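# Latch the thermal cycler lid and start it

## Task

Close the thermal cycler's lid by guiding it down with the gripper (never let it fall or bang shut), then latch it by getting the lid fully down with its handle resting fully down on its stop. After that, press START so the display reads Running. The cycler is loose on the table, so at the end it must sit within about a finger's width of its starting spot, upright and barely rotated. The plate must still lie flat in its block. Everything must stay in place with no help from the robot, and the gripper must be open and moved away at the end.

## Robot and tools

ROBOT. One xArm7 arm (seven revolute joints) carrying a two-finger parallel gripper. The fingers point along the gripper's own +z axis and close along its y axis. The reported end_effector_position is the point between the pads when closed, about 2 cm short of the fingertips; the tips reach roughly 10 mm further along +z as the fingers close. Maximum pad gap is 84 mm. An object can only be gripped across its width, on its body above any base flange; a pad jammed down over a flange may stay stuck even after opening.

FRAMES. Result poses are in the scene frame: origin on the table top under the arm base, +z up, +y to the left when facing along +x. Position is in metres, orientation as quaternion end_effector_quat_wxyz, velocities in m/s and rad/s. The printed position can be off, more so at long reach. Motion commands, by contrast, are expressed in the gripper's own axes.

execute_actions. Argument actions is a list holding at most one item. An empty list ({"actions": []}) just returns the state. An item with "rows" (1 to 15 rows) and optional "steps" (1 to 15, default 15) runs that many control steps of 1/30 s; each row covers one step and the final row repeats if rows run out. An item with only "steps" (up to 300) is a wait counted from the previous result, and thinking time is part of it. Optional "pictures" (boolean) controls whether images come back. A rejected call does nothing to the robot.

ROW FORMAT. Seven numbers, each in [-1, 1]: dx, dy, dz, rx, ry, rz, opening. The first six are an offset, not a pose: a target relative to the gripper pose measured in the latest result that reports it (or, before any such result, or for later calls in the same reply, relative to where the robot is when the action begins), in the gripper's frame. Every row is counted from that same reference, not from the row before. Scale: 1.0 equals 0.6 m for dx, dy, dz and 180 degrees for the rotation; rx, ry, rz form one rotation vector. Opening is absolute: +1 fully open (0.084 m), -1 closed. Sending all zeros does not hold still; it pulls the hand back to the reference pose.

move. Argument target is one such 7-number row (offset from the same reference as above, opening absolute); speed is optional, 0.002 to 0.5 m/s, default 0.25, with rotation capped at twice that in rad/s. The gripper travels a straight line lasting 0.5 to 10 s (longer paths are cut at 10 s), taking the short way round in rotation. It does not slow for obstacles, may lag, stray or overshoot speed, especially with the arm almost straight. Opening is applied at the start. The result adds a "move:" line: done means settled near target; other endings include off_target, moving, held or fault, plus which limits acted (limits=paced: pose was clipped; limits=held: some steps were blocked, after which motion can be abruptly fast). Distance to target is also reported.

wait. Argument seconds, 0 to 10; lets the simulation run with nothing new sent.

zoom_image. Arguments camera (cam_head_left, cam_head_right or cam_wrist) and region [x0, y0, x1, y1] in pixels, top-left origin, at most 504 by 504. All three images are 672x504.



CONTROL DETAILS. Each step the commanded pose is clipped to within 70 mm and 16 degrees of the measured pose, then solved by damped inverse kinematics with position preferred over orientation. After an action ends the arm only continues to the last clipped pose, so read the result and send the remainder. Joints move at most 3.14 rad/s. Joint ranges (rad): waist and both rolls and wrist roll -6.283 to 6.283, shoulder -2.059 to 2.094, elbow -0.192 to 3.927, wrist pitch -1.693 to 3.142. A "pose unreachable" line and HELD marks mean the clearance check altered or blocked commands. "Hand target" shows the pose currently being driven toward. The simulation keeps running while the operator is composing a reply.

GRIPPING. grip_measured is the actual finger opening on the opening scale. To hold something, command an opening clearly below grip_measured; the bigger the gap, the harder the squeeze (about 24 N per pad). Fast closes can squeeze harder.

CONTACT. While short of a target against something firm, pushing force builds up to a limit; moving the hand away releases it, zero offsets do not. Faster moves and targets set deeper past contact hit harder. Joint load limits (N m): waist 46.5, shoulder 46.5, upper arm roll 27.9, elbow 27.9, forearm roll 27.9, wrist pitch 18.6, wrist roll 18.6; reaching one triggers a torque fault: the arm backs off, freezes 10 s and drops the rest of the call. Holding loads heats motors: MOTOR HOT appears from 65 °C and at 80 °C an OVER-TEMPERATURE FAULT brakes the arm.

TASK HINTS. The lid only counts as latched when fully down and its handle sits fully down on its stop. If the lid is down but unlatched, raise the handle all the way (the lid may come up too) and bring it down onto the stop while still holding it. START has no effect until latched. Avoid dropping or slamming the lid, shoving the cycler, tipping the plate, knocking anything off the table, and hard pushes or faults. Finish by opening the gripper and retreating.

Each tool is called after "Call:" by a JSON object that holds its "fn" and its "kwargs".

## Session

Call:
{"fn": "execute_actions", "kwargs": {"actions": []}}

Scene clock: 0.00 s of 7800.00 s.
end_effector_position=(+0.1994, -0.0771, +0.3338) grip_measured=+1.00 end_effector_quat_wxyz=(-0.093, +0.838, +0.537, -0.027) end_effector_velocity=(-0.000, +0.000, +0.000) end_effector_angular_velocity=(-0.000, +0.001, +0.000)
Joint positions: [ 0.102 -0.866 -0.263  0.612 -0.113  1.603 -1.334  0.084]
Joint velocities: [-0.    -0.     0.001  0.     0.     0.001 -0.    -0.   ]
Motor temperatures (°C, as the motors report them): [37 38 38 34 40 45 40]
Hand target: +0.199, -0.077, +0.334; -0.093, +0.838, +0.537, -0.027

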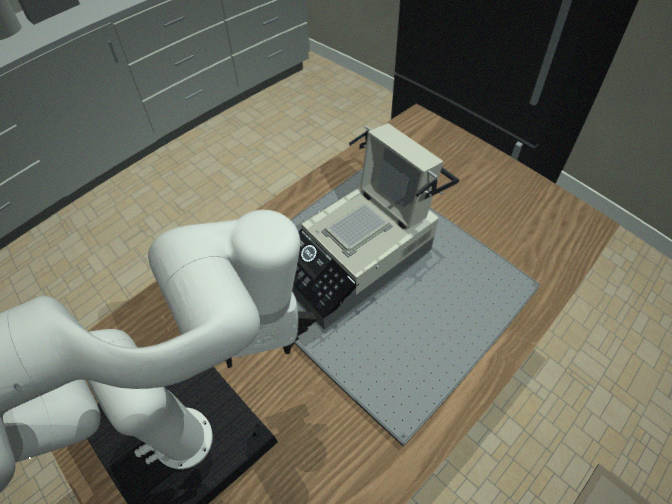

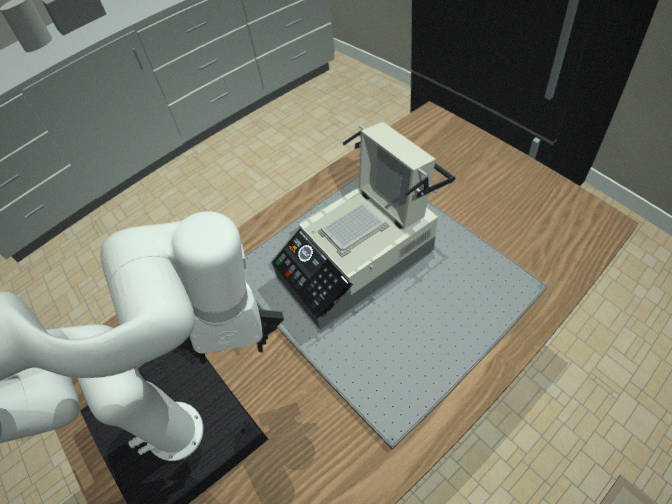

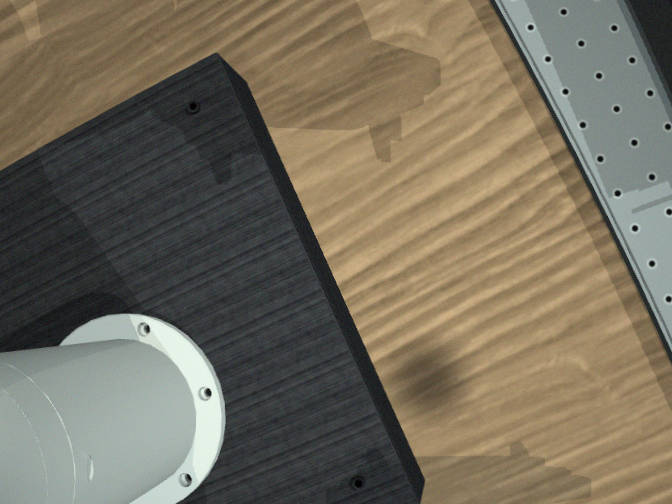

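Call:
{"fn": "move", "kwargs": {"target": [0.58,0.27,-0.3,-0.055,-0.03,-0.138,1]}}

Call:
{"fn": "zoom_image", "kwargs": {"camera": "cam_head_right", "region": [260,100,480,340]}}

Scene clock: 5.37 s of 7800.00 s.
end_effector_position=(+0.5176, +0.1495, +0.4975) grip_measured=+1.00 end_effector_quat_wxyz=(-0.000, +0.705, +0.709, +0.001) end_effector_velocity=(+0.001, +0.002, +0.002) end_effector_angular_velocity=(-0.003, +0.008, +0.003)
Joint positions: [ 0.417  0.302  0.048  2.132 -0.036  1.809 -1.264  0.084]
Joint velocities: [ 0.003  0.024  0.001  0.041 -0.002  0.027 -0.001 -0.   ]
Motor temperatures (°C, as the motors report them): [37 38 38 35 40 45 40]
Hand target: +0.518, +0.150, +0.497; -0.001, +0.705, +0.709, +0.001
Off the commanded pose: 0.002 m, 0 deg.
After step 90, 0.07 s passed at rest.
move: done

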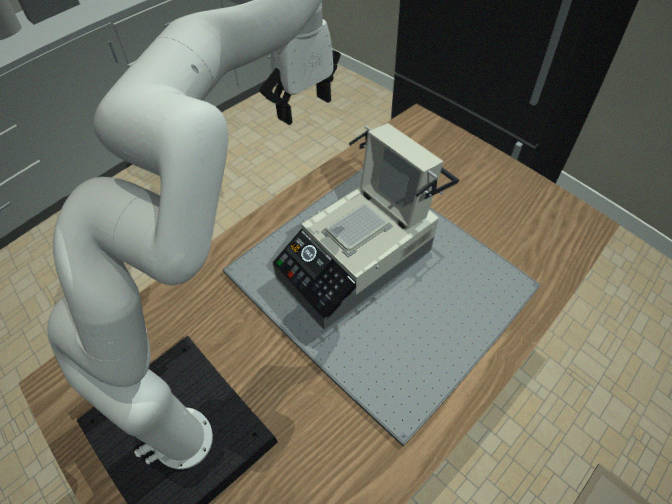

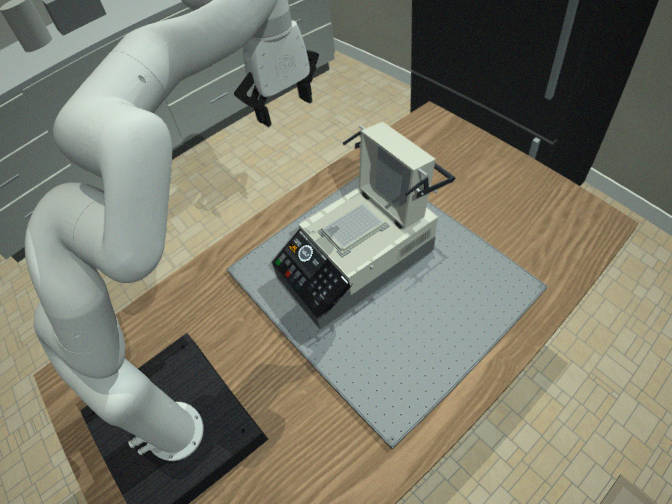

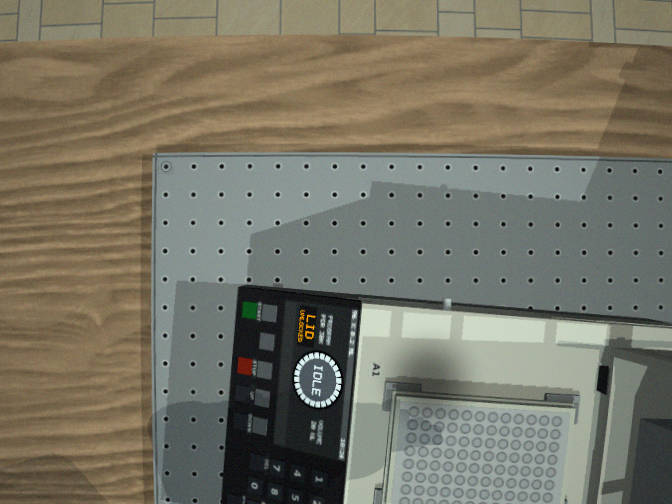

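Region (260, 100, 480, 340) of cam_head_right's 672x504 image, scaled by 2.100, with more detail than that image has; it fills the left 462 columns of this view, and the rest is white.

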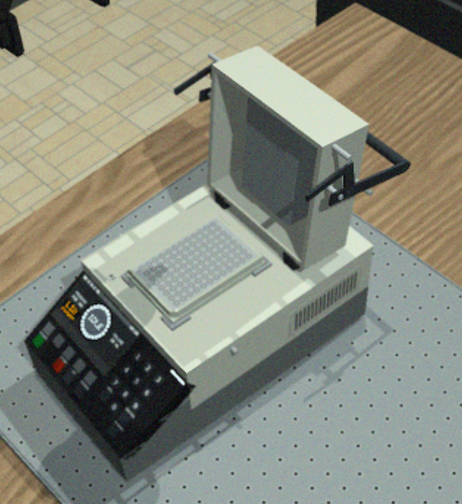

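Call:
{"fn": "move", "kwargs": {"target": [-0.308,0.283,0.16,-0.09,0,0.028,-0.2]}}

Scene clock: 15.97 s of 7800.00 s.
end_effector_position=(+0.6878, -0.0351, +0.4025) grip_measured=-0.21 end_effector_quat_wxyz=(+0.100, +0.728, +0.670, +0.101) end_effector_velocity=(+0.001, -0.004, -0.004) end_effector_angular_velocity=(-0.002, +0.005, -0.005)
Joint positions: [ 0.15   0.502 -0.075  2.06   0.03   1.247 -1.547  0.035]
Joint velocities: [-0.005  0.008 -0.002  0.003 -0.    -0.001 -0.001  0.   ]
Motor temperatures (°C, as the motors report them): [37 38 38 36 40 45 40]
Hand target: +0.688, -0.036, +0.402; +0.100, +0.729, +0.670, +0.101
Off the commanded pose: 0.002 m, 0 deg.
After step 90, 5.97 s passed at rest.
move: done

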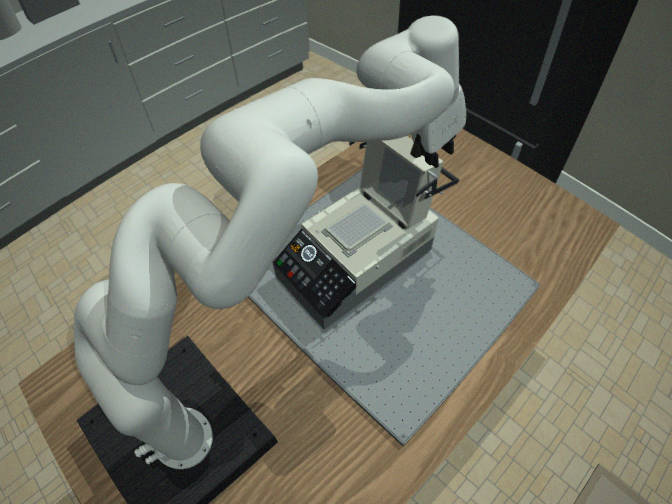

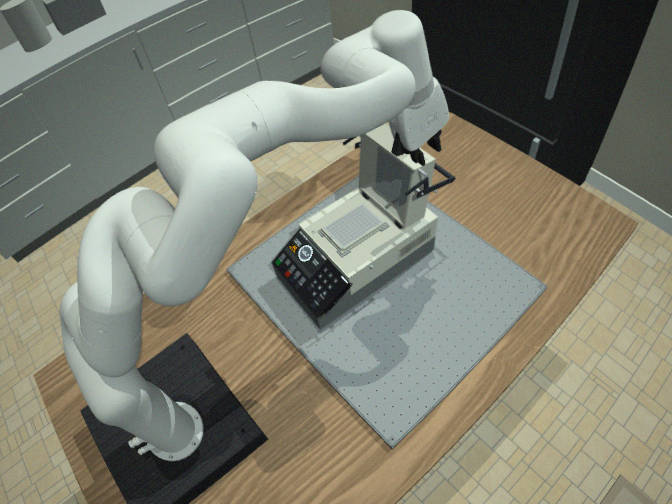

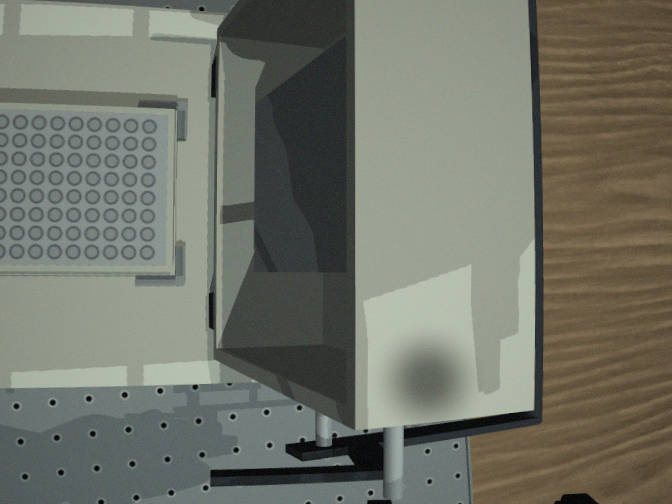

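Call:
{"fn": "move", "kwargs": {"target": [-0.016,-0.02,0.09,0,0,0,-0.2], "speed": 0.08}}

Call:
{"fn": "zoom_image", "kwargs": {"camera": "cam_head_right", "region": [370,110,490,230]}}

Scene clock: 19.40 s of 7800.00 s.
end_effector_position=(+0.6908, -0.0444, +0.3480) grip_measured=-0.21 end_effector_quat_wxyz=(+0.101, +0.729, +0.670, +0.101) end_effector_velocity=(+0.001, -0.001, -0.001) end_effector_angular_velocity=(-0.000, -0.004, -0.000)
Joint positions: [ 0.139  0.491 -0.077  1.885  0.036  1.083 -1.565  0.035]
Joint velocities: [-0.001 -0.001 -0.    -0.007  0.001 -0.01  -0.001  0.   ]
Motor temperatures (°C, as the motors report them): [37 39 38 36 40 45 40]
Hand target: +0.691, -0.045, +0.347; +0.100, +0.729, +0.670, +0.101
Off the commanded pose: 0.001 m, 0 deg.
move: done

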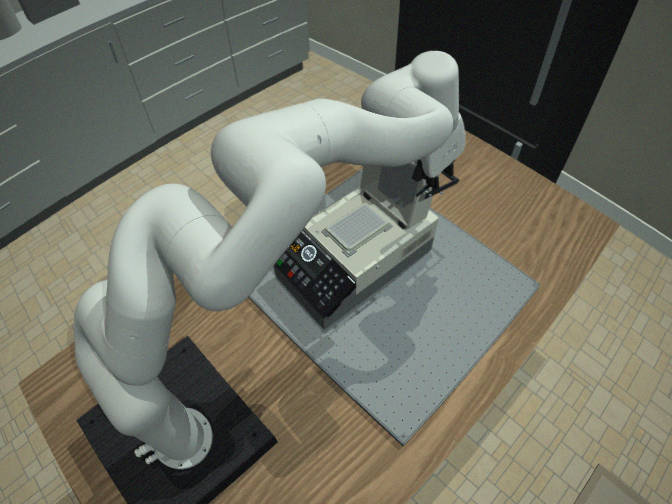

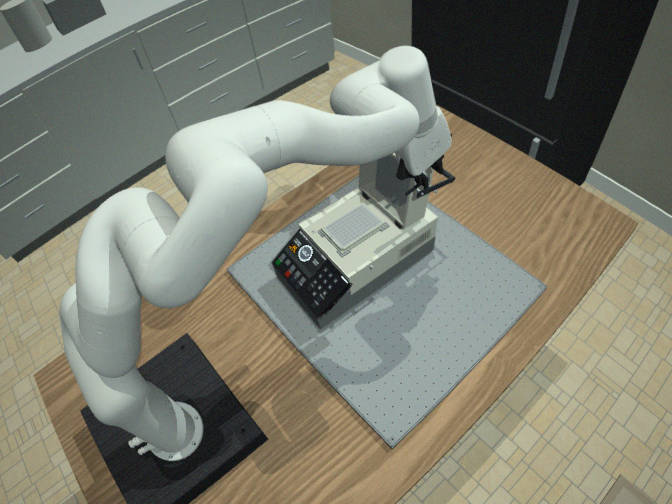

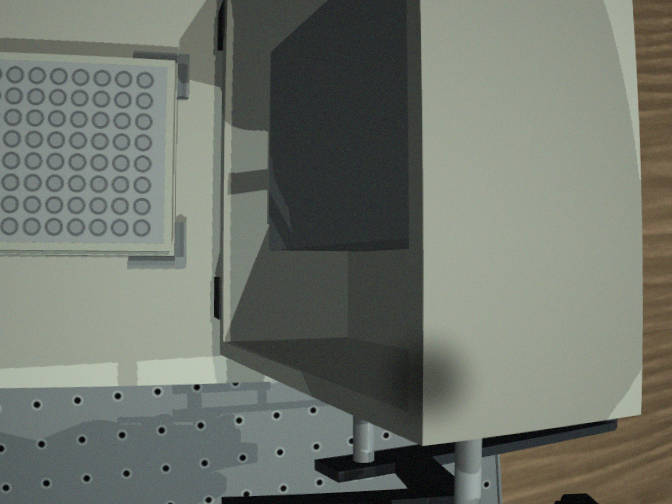

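Region (370, 110, 490, 230) of cam_head_right's 672x504 image, scaled by 4.200, with more detail than that image has.

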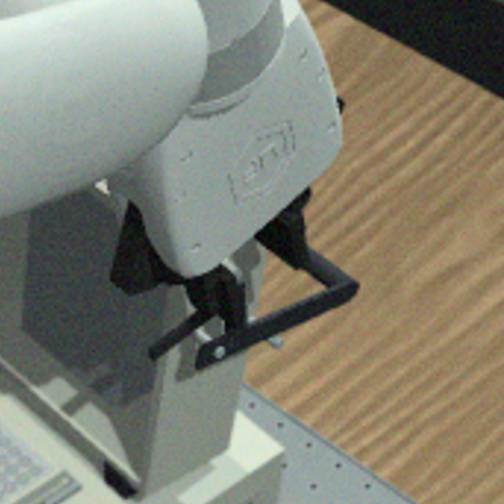

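Call:
{"fn": "move", "kwargs": {"target": [0.006,0.004,0.05,0,0,0,-0.2], "speed": 0.04}}

Call:
{"fn": "zoom_image", "kwargs": {"camera": "cam_head_right", "region": [385,140,475,230]}}

Scene clock: 22.67 s of 7800.00 s.
end_effector_position=(+0.7046, -0.0424, +0.3360) grip_measured=-0.21 end_effector_quat_wxyz=(+0.110, +0.727, +0.668, +0.111) end_effector_velocity=(+0.001, +0.001, +0.001) end_effector_angular_velocity=(+0.000, -0.003, +0.002)
Joint positions: [ 0.142  0.525 -0.076  1.893  0.037  1.03  -1.561  0.035]
Joint velocities: [ 0.     0.003  0.002  0.005 -0.001 -0.     0.001 -0.   ]
Motor temperatures (°C, as the motors report them): [37 39 38 36 40 45 40]
Hand target: +0.702, -0.041, +0.320; +0.101, +0.729, +0.670, +0.101
Off the commanded pose: 0.016 m, 2 deg.
move: off_target

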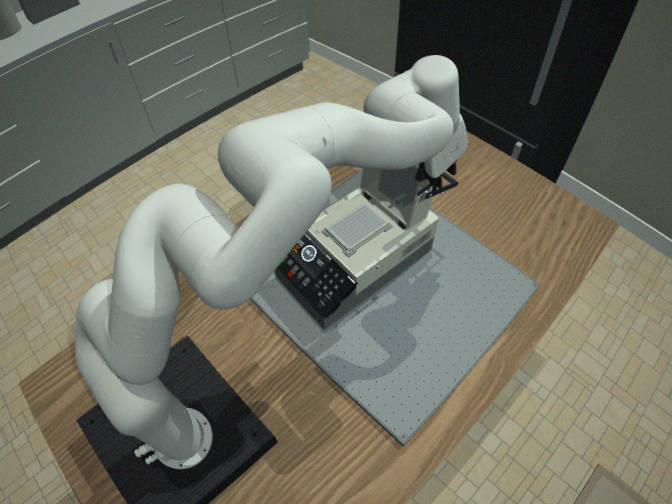

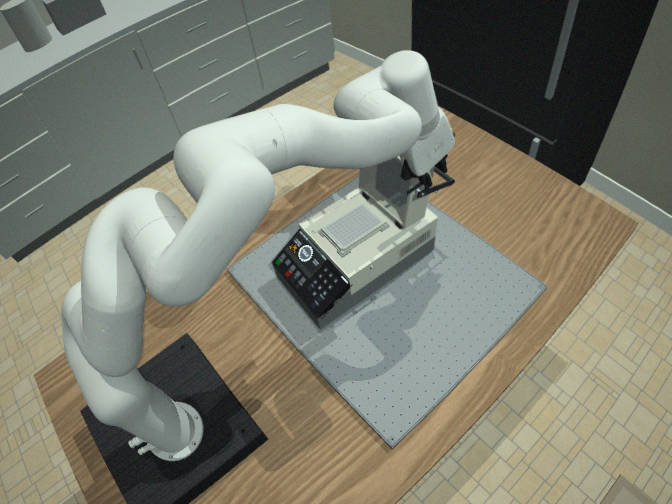

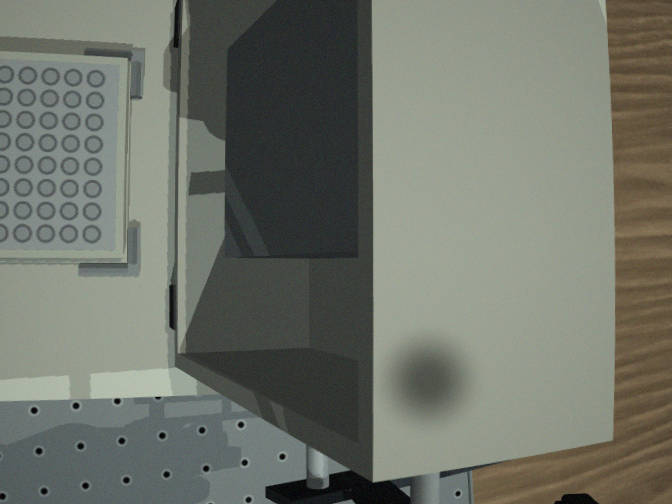

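Region (385, 140, 475, 230) of cam_head_right's 672x504 image, scaled by 5.600, with more detail than that image has.

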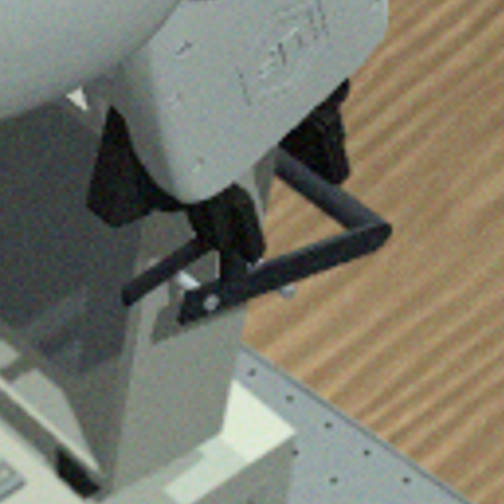

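Call:
{"fn": "move", "kwargs": {"target": [0,0,-0.02,0,0,0,-0.2], "speed": 0.05}}

Call:
{"fn": "move", "kwargs": {"target": [-0.015,-0.006,0,0.01,0,0,-0.2], "speed": 0.05}}

Call:
{"fn": "move", "kwargs": {"target": [0,0,0.055,0,0,0,-0.2], "speed": 0.03}}

Call:
{"fn": "zoom_image", "kwargs": {"camera": "cam_head_right", "region": [385,140,475,230]}}

Scene clock: 25.70 s of 7800.00 s.
end_effector_position=(+0.7008, -0.0421, +0.3469) grip_measured=-0.21 end_effector_quat_wxyz=(+0.110, +0.727, +0.668, +0.110) end_effector_velocity=(+0.000, -0.000, +0.001) end_effector_angular_velocity=(+0.000, -0.001, -0.000)
Joint positions: [ 0.142  0.509 -0.075  1.9    0.035  1.054 -1.56   0.035]
Joint velocities: [ 0.    -0.001 -0.001  0.001  0.     0.001  0.     0.   ]
Motor temperatures (°C, as the motors report them): [37 39 38 36 40 45 40]
Hand target: +0.701, -0.042, +0.347; +0.110, +0.727, +0.668, +0.111
Off the commanded pose: 0.001 m, 0 deg.
move: done

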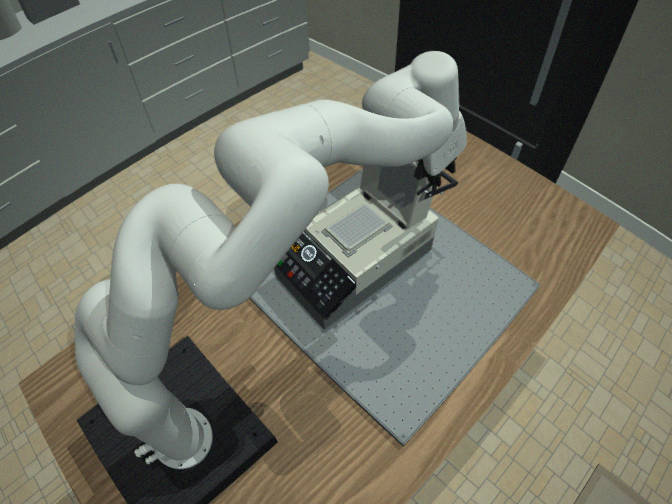

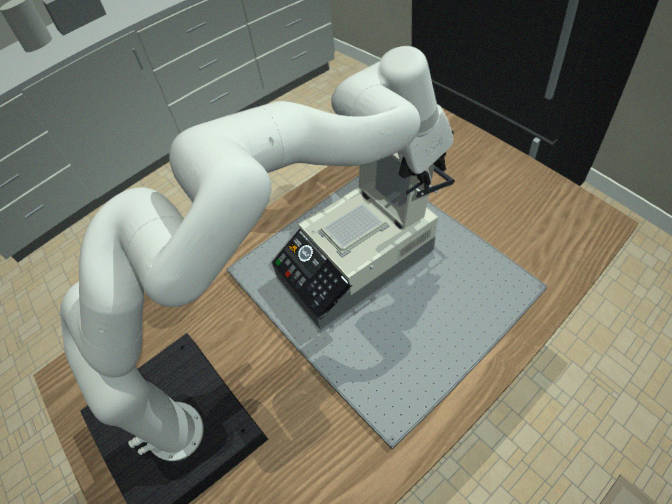

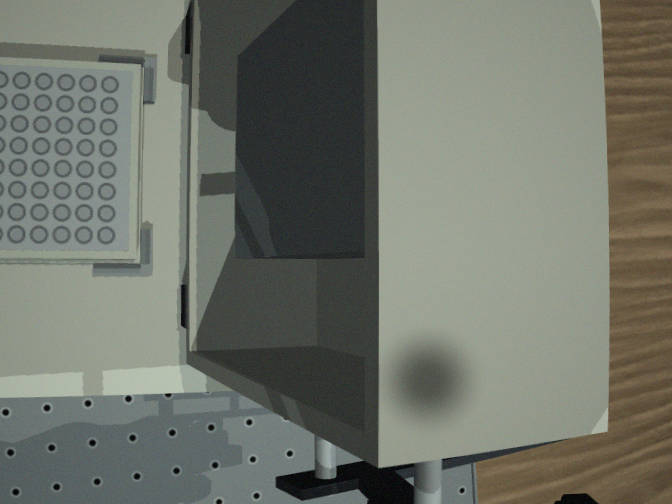

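Scene clock: 26.43 s of 7800.00 s.
end_effector_position=(+0.6967, -0.0506, +0.3457) grip_measured=-0.21 end_effector_quat_wxyz=(+0.098, +0.729, +0.670, +0.100) end_effector_velocity=(-0.001, +0.002, -0.001) end_effector_angular_velocity=(+0.003, +0.007, +0.004)
Joint positions: [ 0.127  0.524 -0.075  1.933  0.041  1.103 -1.576  0.035]
Joint velocities: [-0.     0.002  0.002  0.005  0.002  0.01  -0.002 -0.   ]
Motor temperatures (°C, as the motors report them): [37 39 38 36 40 45 40]
Hand target: +0.697, -0.051, +0.346; +0.098, +0.729, +0.670, +0.100
Off the commanded pose: 0.000 m, 0 deg.
move: done

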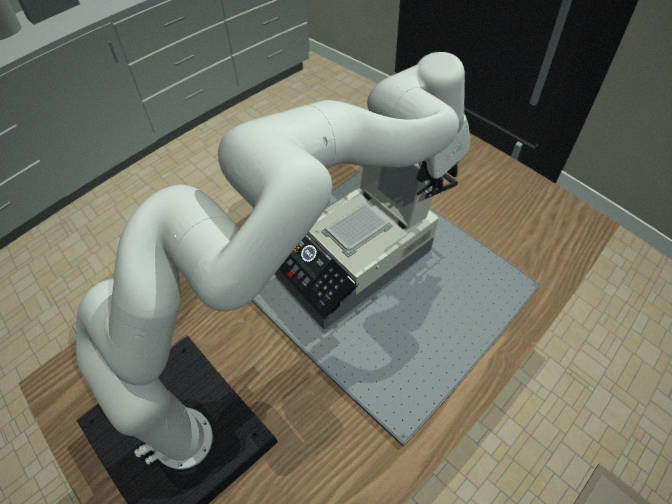

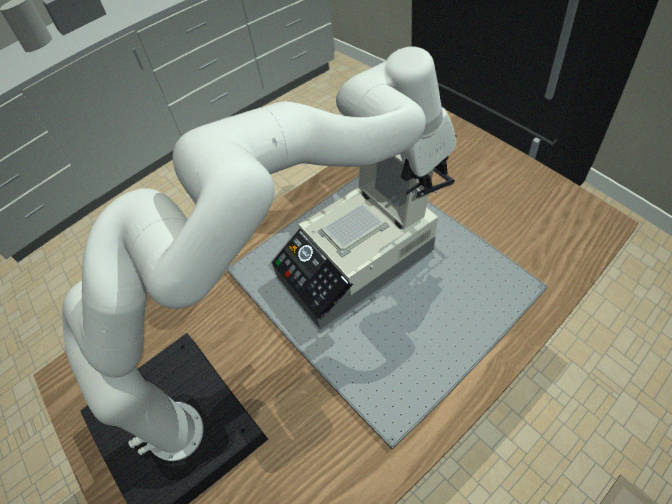

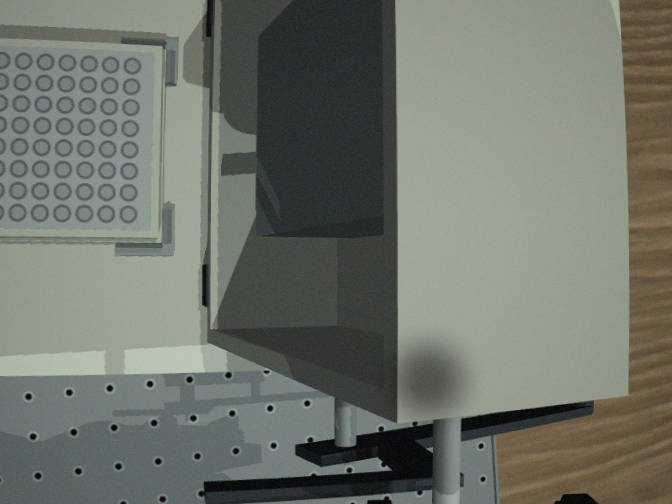

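Scene clock: 27.83 s of 7800.00 s.
end_effector_position=(+0.7057, -0.0516, +0.3141) grip_measured=-0.21 end_effector_quat_wxyz=(+0.099, +0.729, +0.670, +0.100) end_effector_velocity=(+0.000, +0.000, -0.001) end_effector_angular_velocity=(+0.000, +0.001, +0.001)
Joint positions: [ 0.126  0.565 -0.075  1.908  0.045  1.037 -1.578  0.035]
Joint velocities: [ 0.001  0.001 -0.    -0.     0.    -0.001 -0.     0.   ]
Motor temperatures (°C, as the motors report them): [37 39 38 36 40 45 40]
Hand target: +0.706, -0.051, +0.314; +0.098, +0.729, +0.670, +0.100
Off the commanded pose: 0.001 m, 0 deg.
move: done

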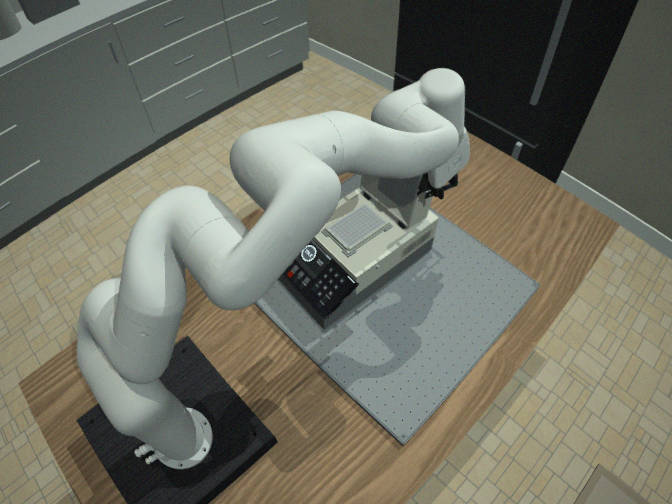

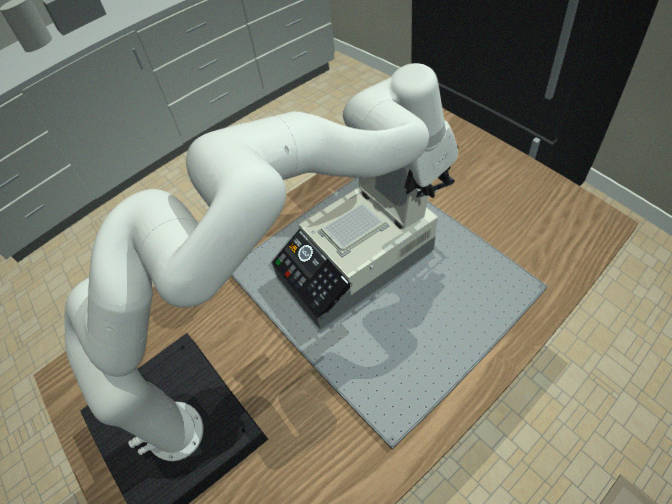

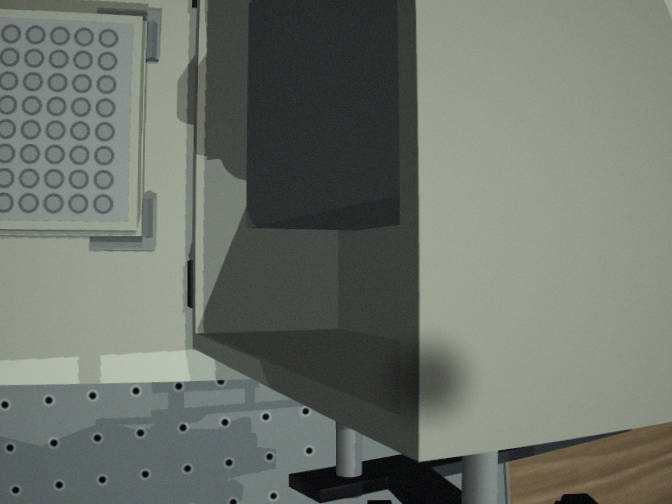

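Region (385, 140, 475, 230) of cam_head_right's 672x504 image, scaled by 5.600, with more detail than that image has.

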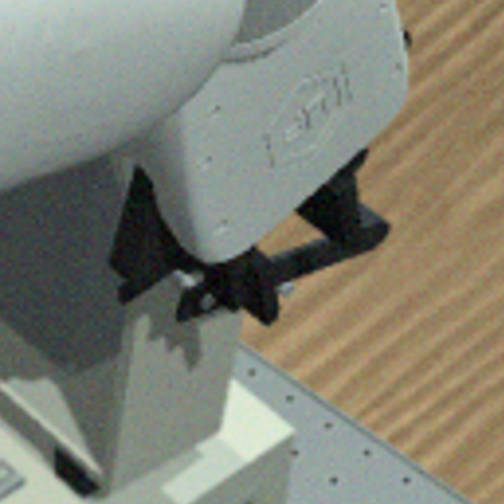

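Call:
{"fn": "move", "kwargs": {"target": [0,-0.005,-0.018,0,0,0,-0.5], "speed": 0.03}}

Call:
{"fn": "move", "kwargs": {"target": [0,0,0,0,0,0,-1]}}

Call:
{"fn": "zoom_image", "kwargs": {"camera": "cam_head_left", "region": [395,140,485,230]}}

Scene clock: 31.53 s of 7800.00 s.
end_effector_position=(+0.7001, -0.0509, +0.3240) grip_measured=-0.52 end_effector_quat_wxyz=(+0.099, +0.729, +0.670, +0.100) end_effector_velocity=(-0.001, +0.000, -0.000) end_effector_angular_velocity=(+0.001, +0.003, -0.000)
Joint positions: [ 0.127  0.538 -0.075  1.893  0.043  1.048 -1.577  0.021]
Joint velocities: [-0.    -0.003  0.    -0.004  0.     0.001  0.    -0.   ]
Motor temperatures (°C, as the motors report them): [37 39 38 36 40 45 40]
Hand target: +0.700, -0.051, +0.324; +0.099, +0.729, +0.670, +0.100
Off the commanded pose: 0.001 m, 0 deg.
move: done

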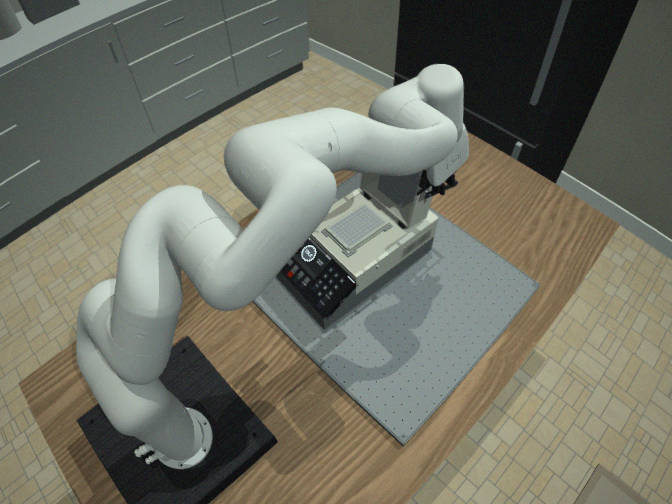

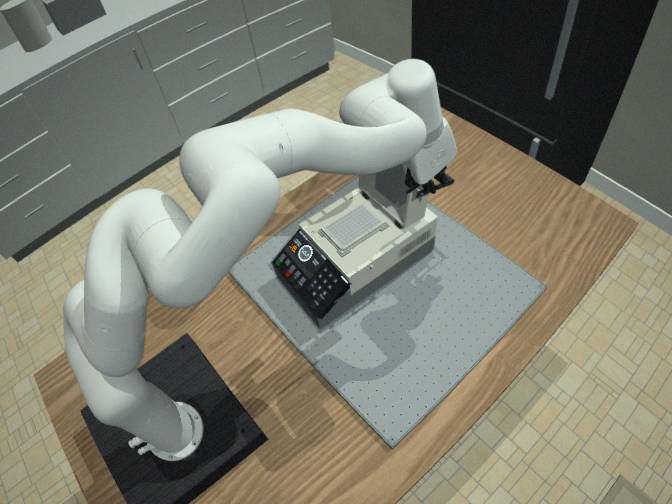

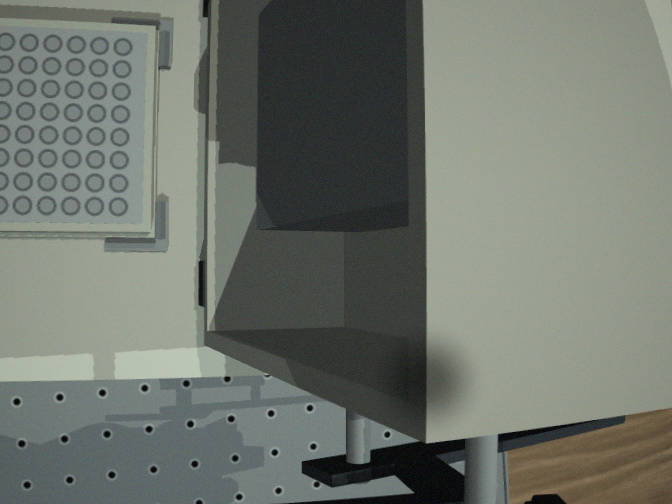

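Scene clock: 32.03 s of 7800.00 s.
end_effector_position=(+0.7001, -0.0518, +0.3240) grip_measured=-1.00 end_effector_quat_wxyz=(+0.099, +0.729, +0.669, +0.100) end_effector_velocity=(-0.000, +0.001, -0.000) end_effector_angular_velocity=(+0.000, +0.000, +0.002)
Joint positions: [ 0.127  0.538 -0.077  1.893  0.043  1.047 -1.577  0.   ]
Joint velocities: [ 0.001  0.     0.    -0.001  0.    -0.    -0.     0.   ]
Motor temperatures (°C, as the motors report them): [37 39 38 36 40 45 40]
Hand target: +0.700, -0.051, +0.324; +0.099, +0.729, +0.670, +0.100
Off the commanded pose: 0.001 m, 0 deg.
move: done

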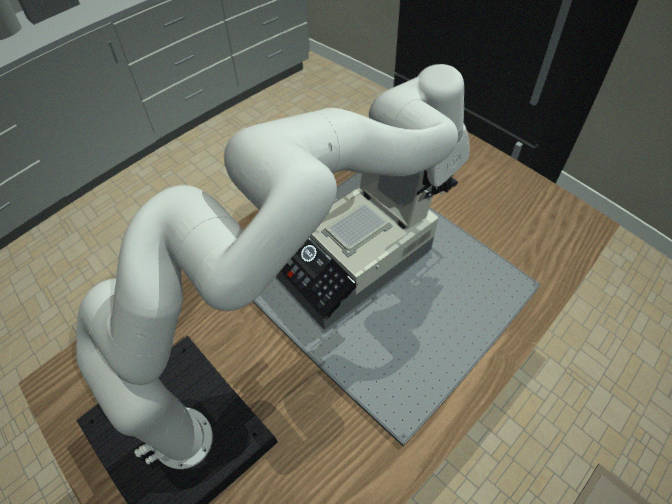

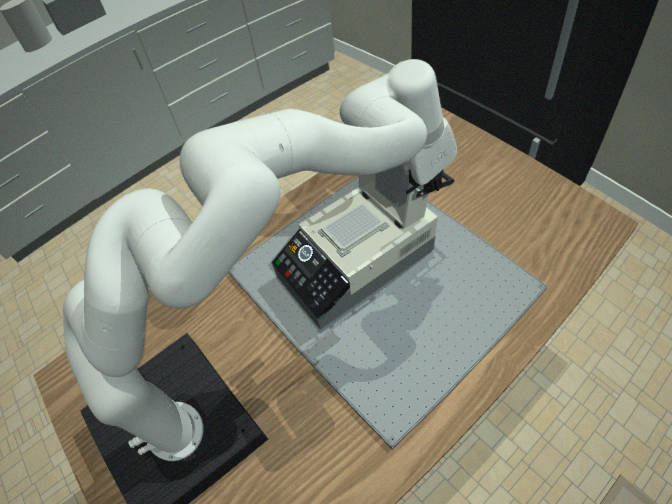

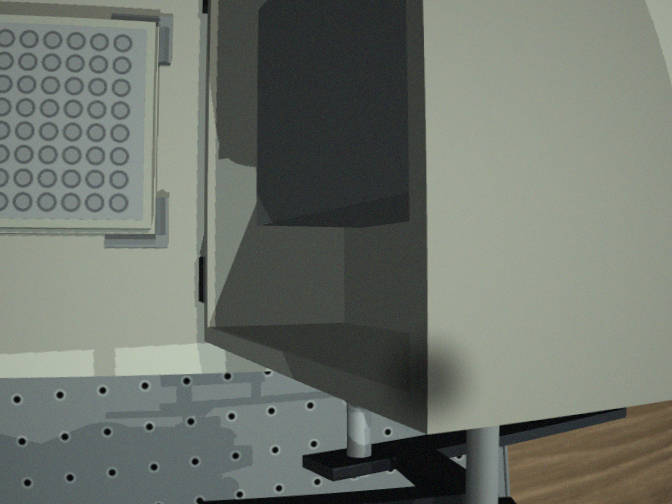

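Region (395, 140, 485, 230) of cam_head_left's 672x504 image, scaled by 5.600, with more detail than that image has.

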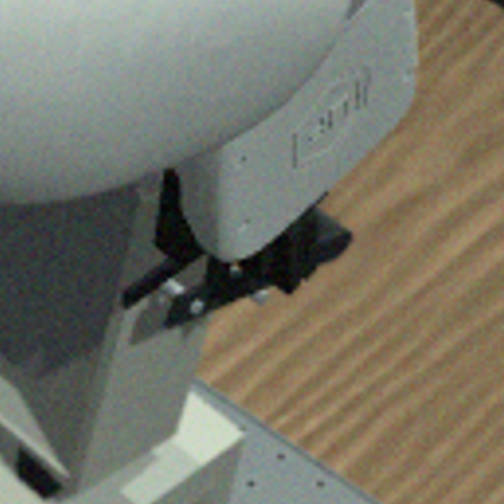

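Call:
{"fn": "move", "kwargs": {"target": [0,0,0,0,0,0,-0.4]}}

Call:
{"fn": "move", "kwargs": {"target": [0.008,0,0.028,0,0,0,-0.4], "speed": 0.02}}

Call:
{"fn": "move", "kwargs": {"target": [0,0,0,0,0,0,-1]}}

Scene clock: 35.07 s of 7800.00 s.
end_effector_position=(+0.7001, -0.0507, +0.3239) grip_measured=-0.42 end_effector_quat_wxyz=(+0.099, +0.729, +0.670, +0.100) end_effector_velocity=(-0.000, -0.000, -0.001) end_effector_angular_velocity=(+0.000, +0.001, -0.001)
Joint positions: [ 0.127  0.538 -0.075  1.893  0.043  1.048 -1.577  0.026]
Joint velocities: [-0.001  0.001  0.001 -0.    -0.    -0.     0.     0.   ]
Motor temperatures (°C, as the motors report them): [37 39 38 37 40 45 40]
Hand target: +0.700, -0.052, +0.324; +0.099, +0.729, +0.669, +0.100
Off the commanded pose: 0.001 m, 0 deg.
move: done

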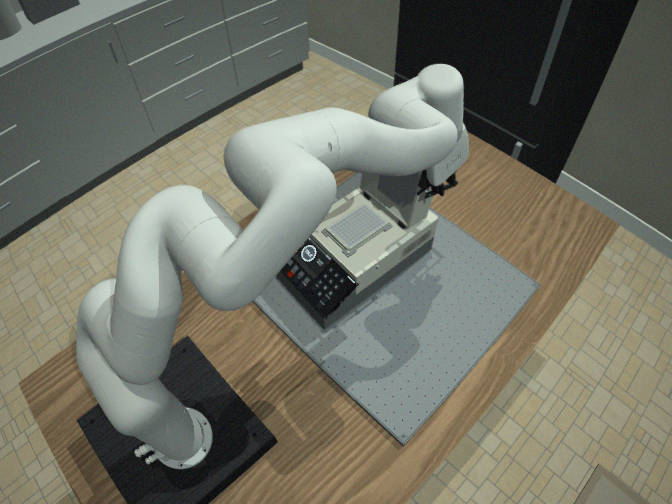

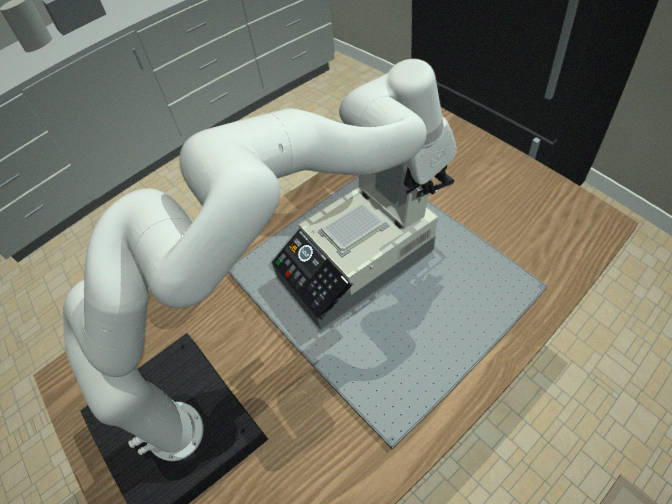

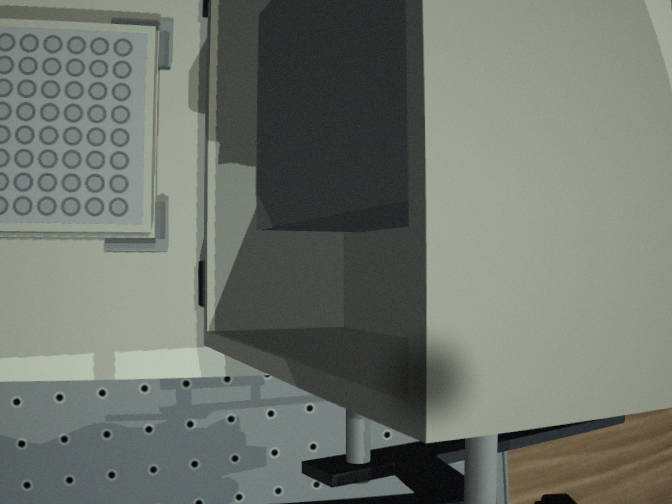

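Scene clock: 36.20 s of 7800.00 s.
end_effector_position=(+0.7052, -0.0482, +0.3087) grip_measured=-0.42 end_effector_quat_wxyz=(+0.100, +0.730, +0.669, +0.100) end_effector_velocity=(+0.001, +0.005, -0.001) end_effector_angular_velocity=(+0.006, -0.000, +0.006)
Joint positions: [ 0.133  0.561 -0.077  1.885  0.042  1.015 -1.57   0.026]
Joint velocities: [ 0.001  0.002  0.008 -0.     0.002 -0.002  0.     0.   ]
Motor temperatures (°C, as the motors report them): [37 39 38 37 40 45 40]
Hand target: +0.705, -0.046, +0.308; +0.099, +0.729, +0.670, +0.100
Off the commanded pose: 0.002 m, 0 deg.
move: done

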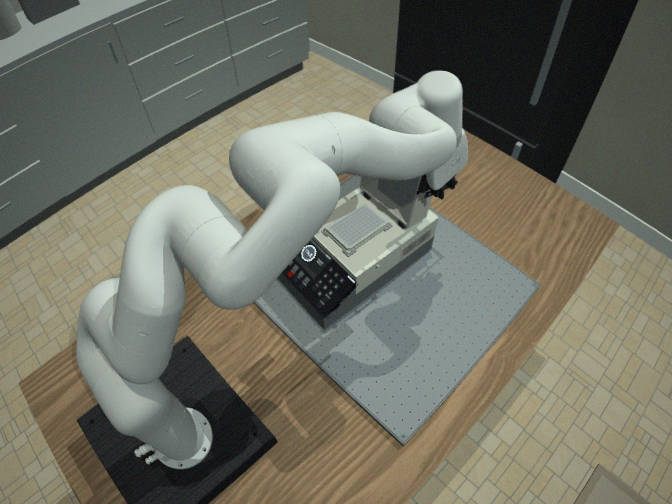

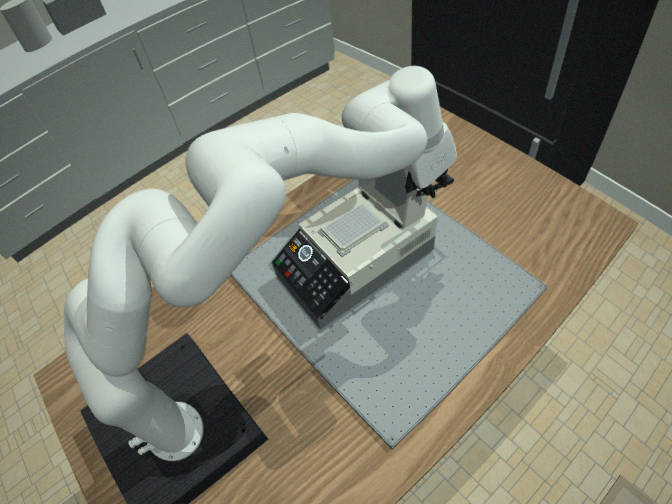

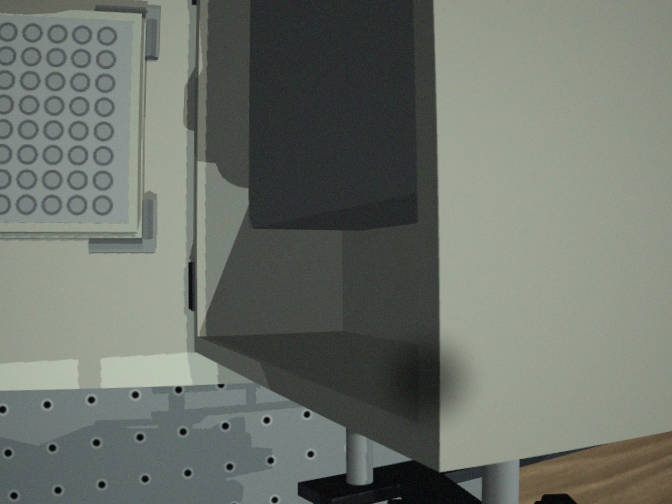

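Scene clock: 36.73 s of 7800.00 s.
end_effector_position=(+0.7050, -0.0466, +0.3071) grip_measured=-1.00 end_effector_quat_wxyz=(+0.098, +0.729, +0.670, +0.100) end_effector_velocity=(+0.001, -0.004, +0.003) end_effector_angular_velocity=(-0.004, -0.006, -0.005)
Joint positions: [ 0.133  0.562 -0.074  1.883  0.042  1.015 -1.569  0.   ]
Joint velocities: [-0.003 -0.001 -0.003  0.004 -0.002 -0.001  0.     0.   ]
Motor temperatures (°C, as the motors report them): [37 39 38 37 40 45 40]
Hand target: +0.705, -0.048, +0.309; +0.100, +0.730, +0.669, +0.100
Off the commanded pose: 0.002 m, 0 deg.
move: done

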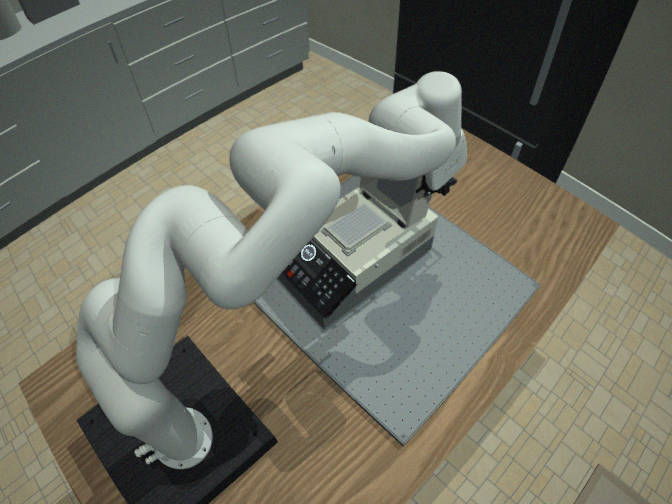

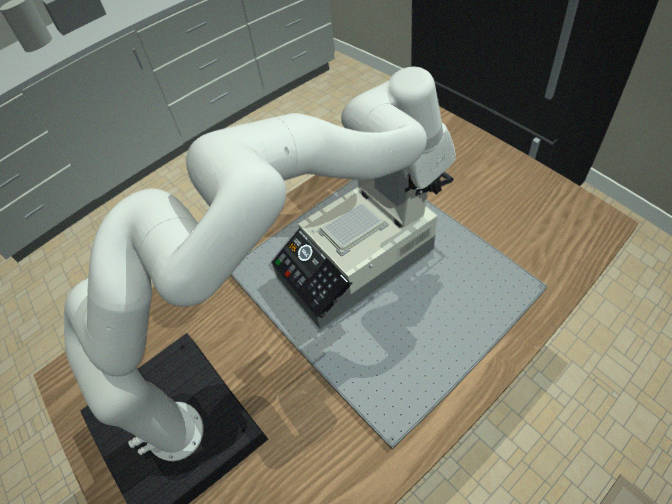

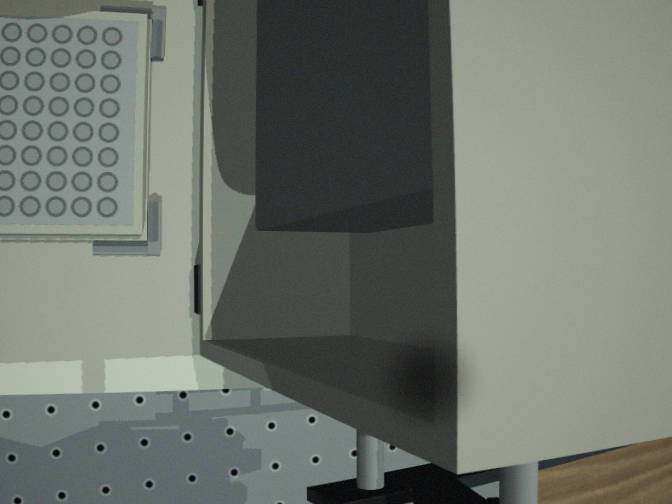

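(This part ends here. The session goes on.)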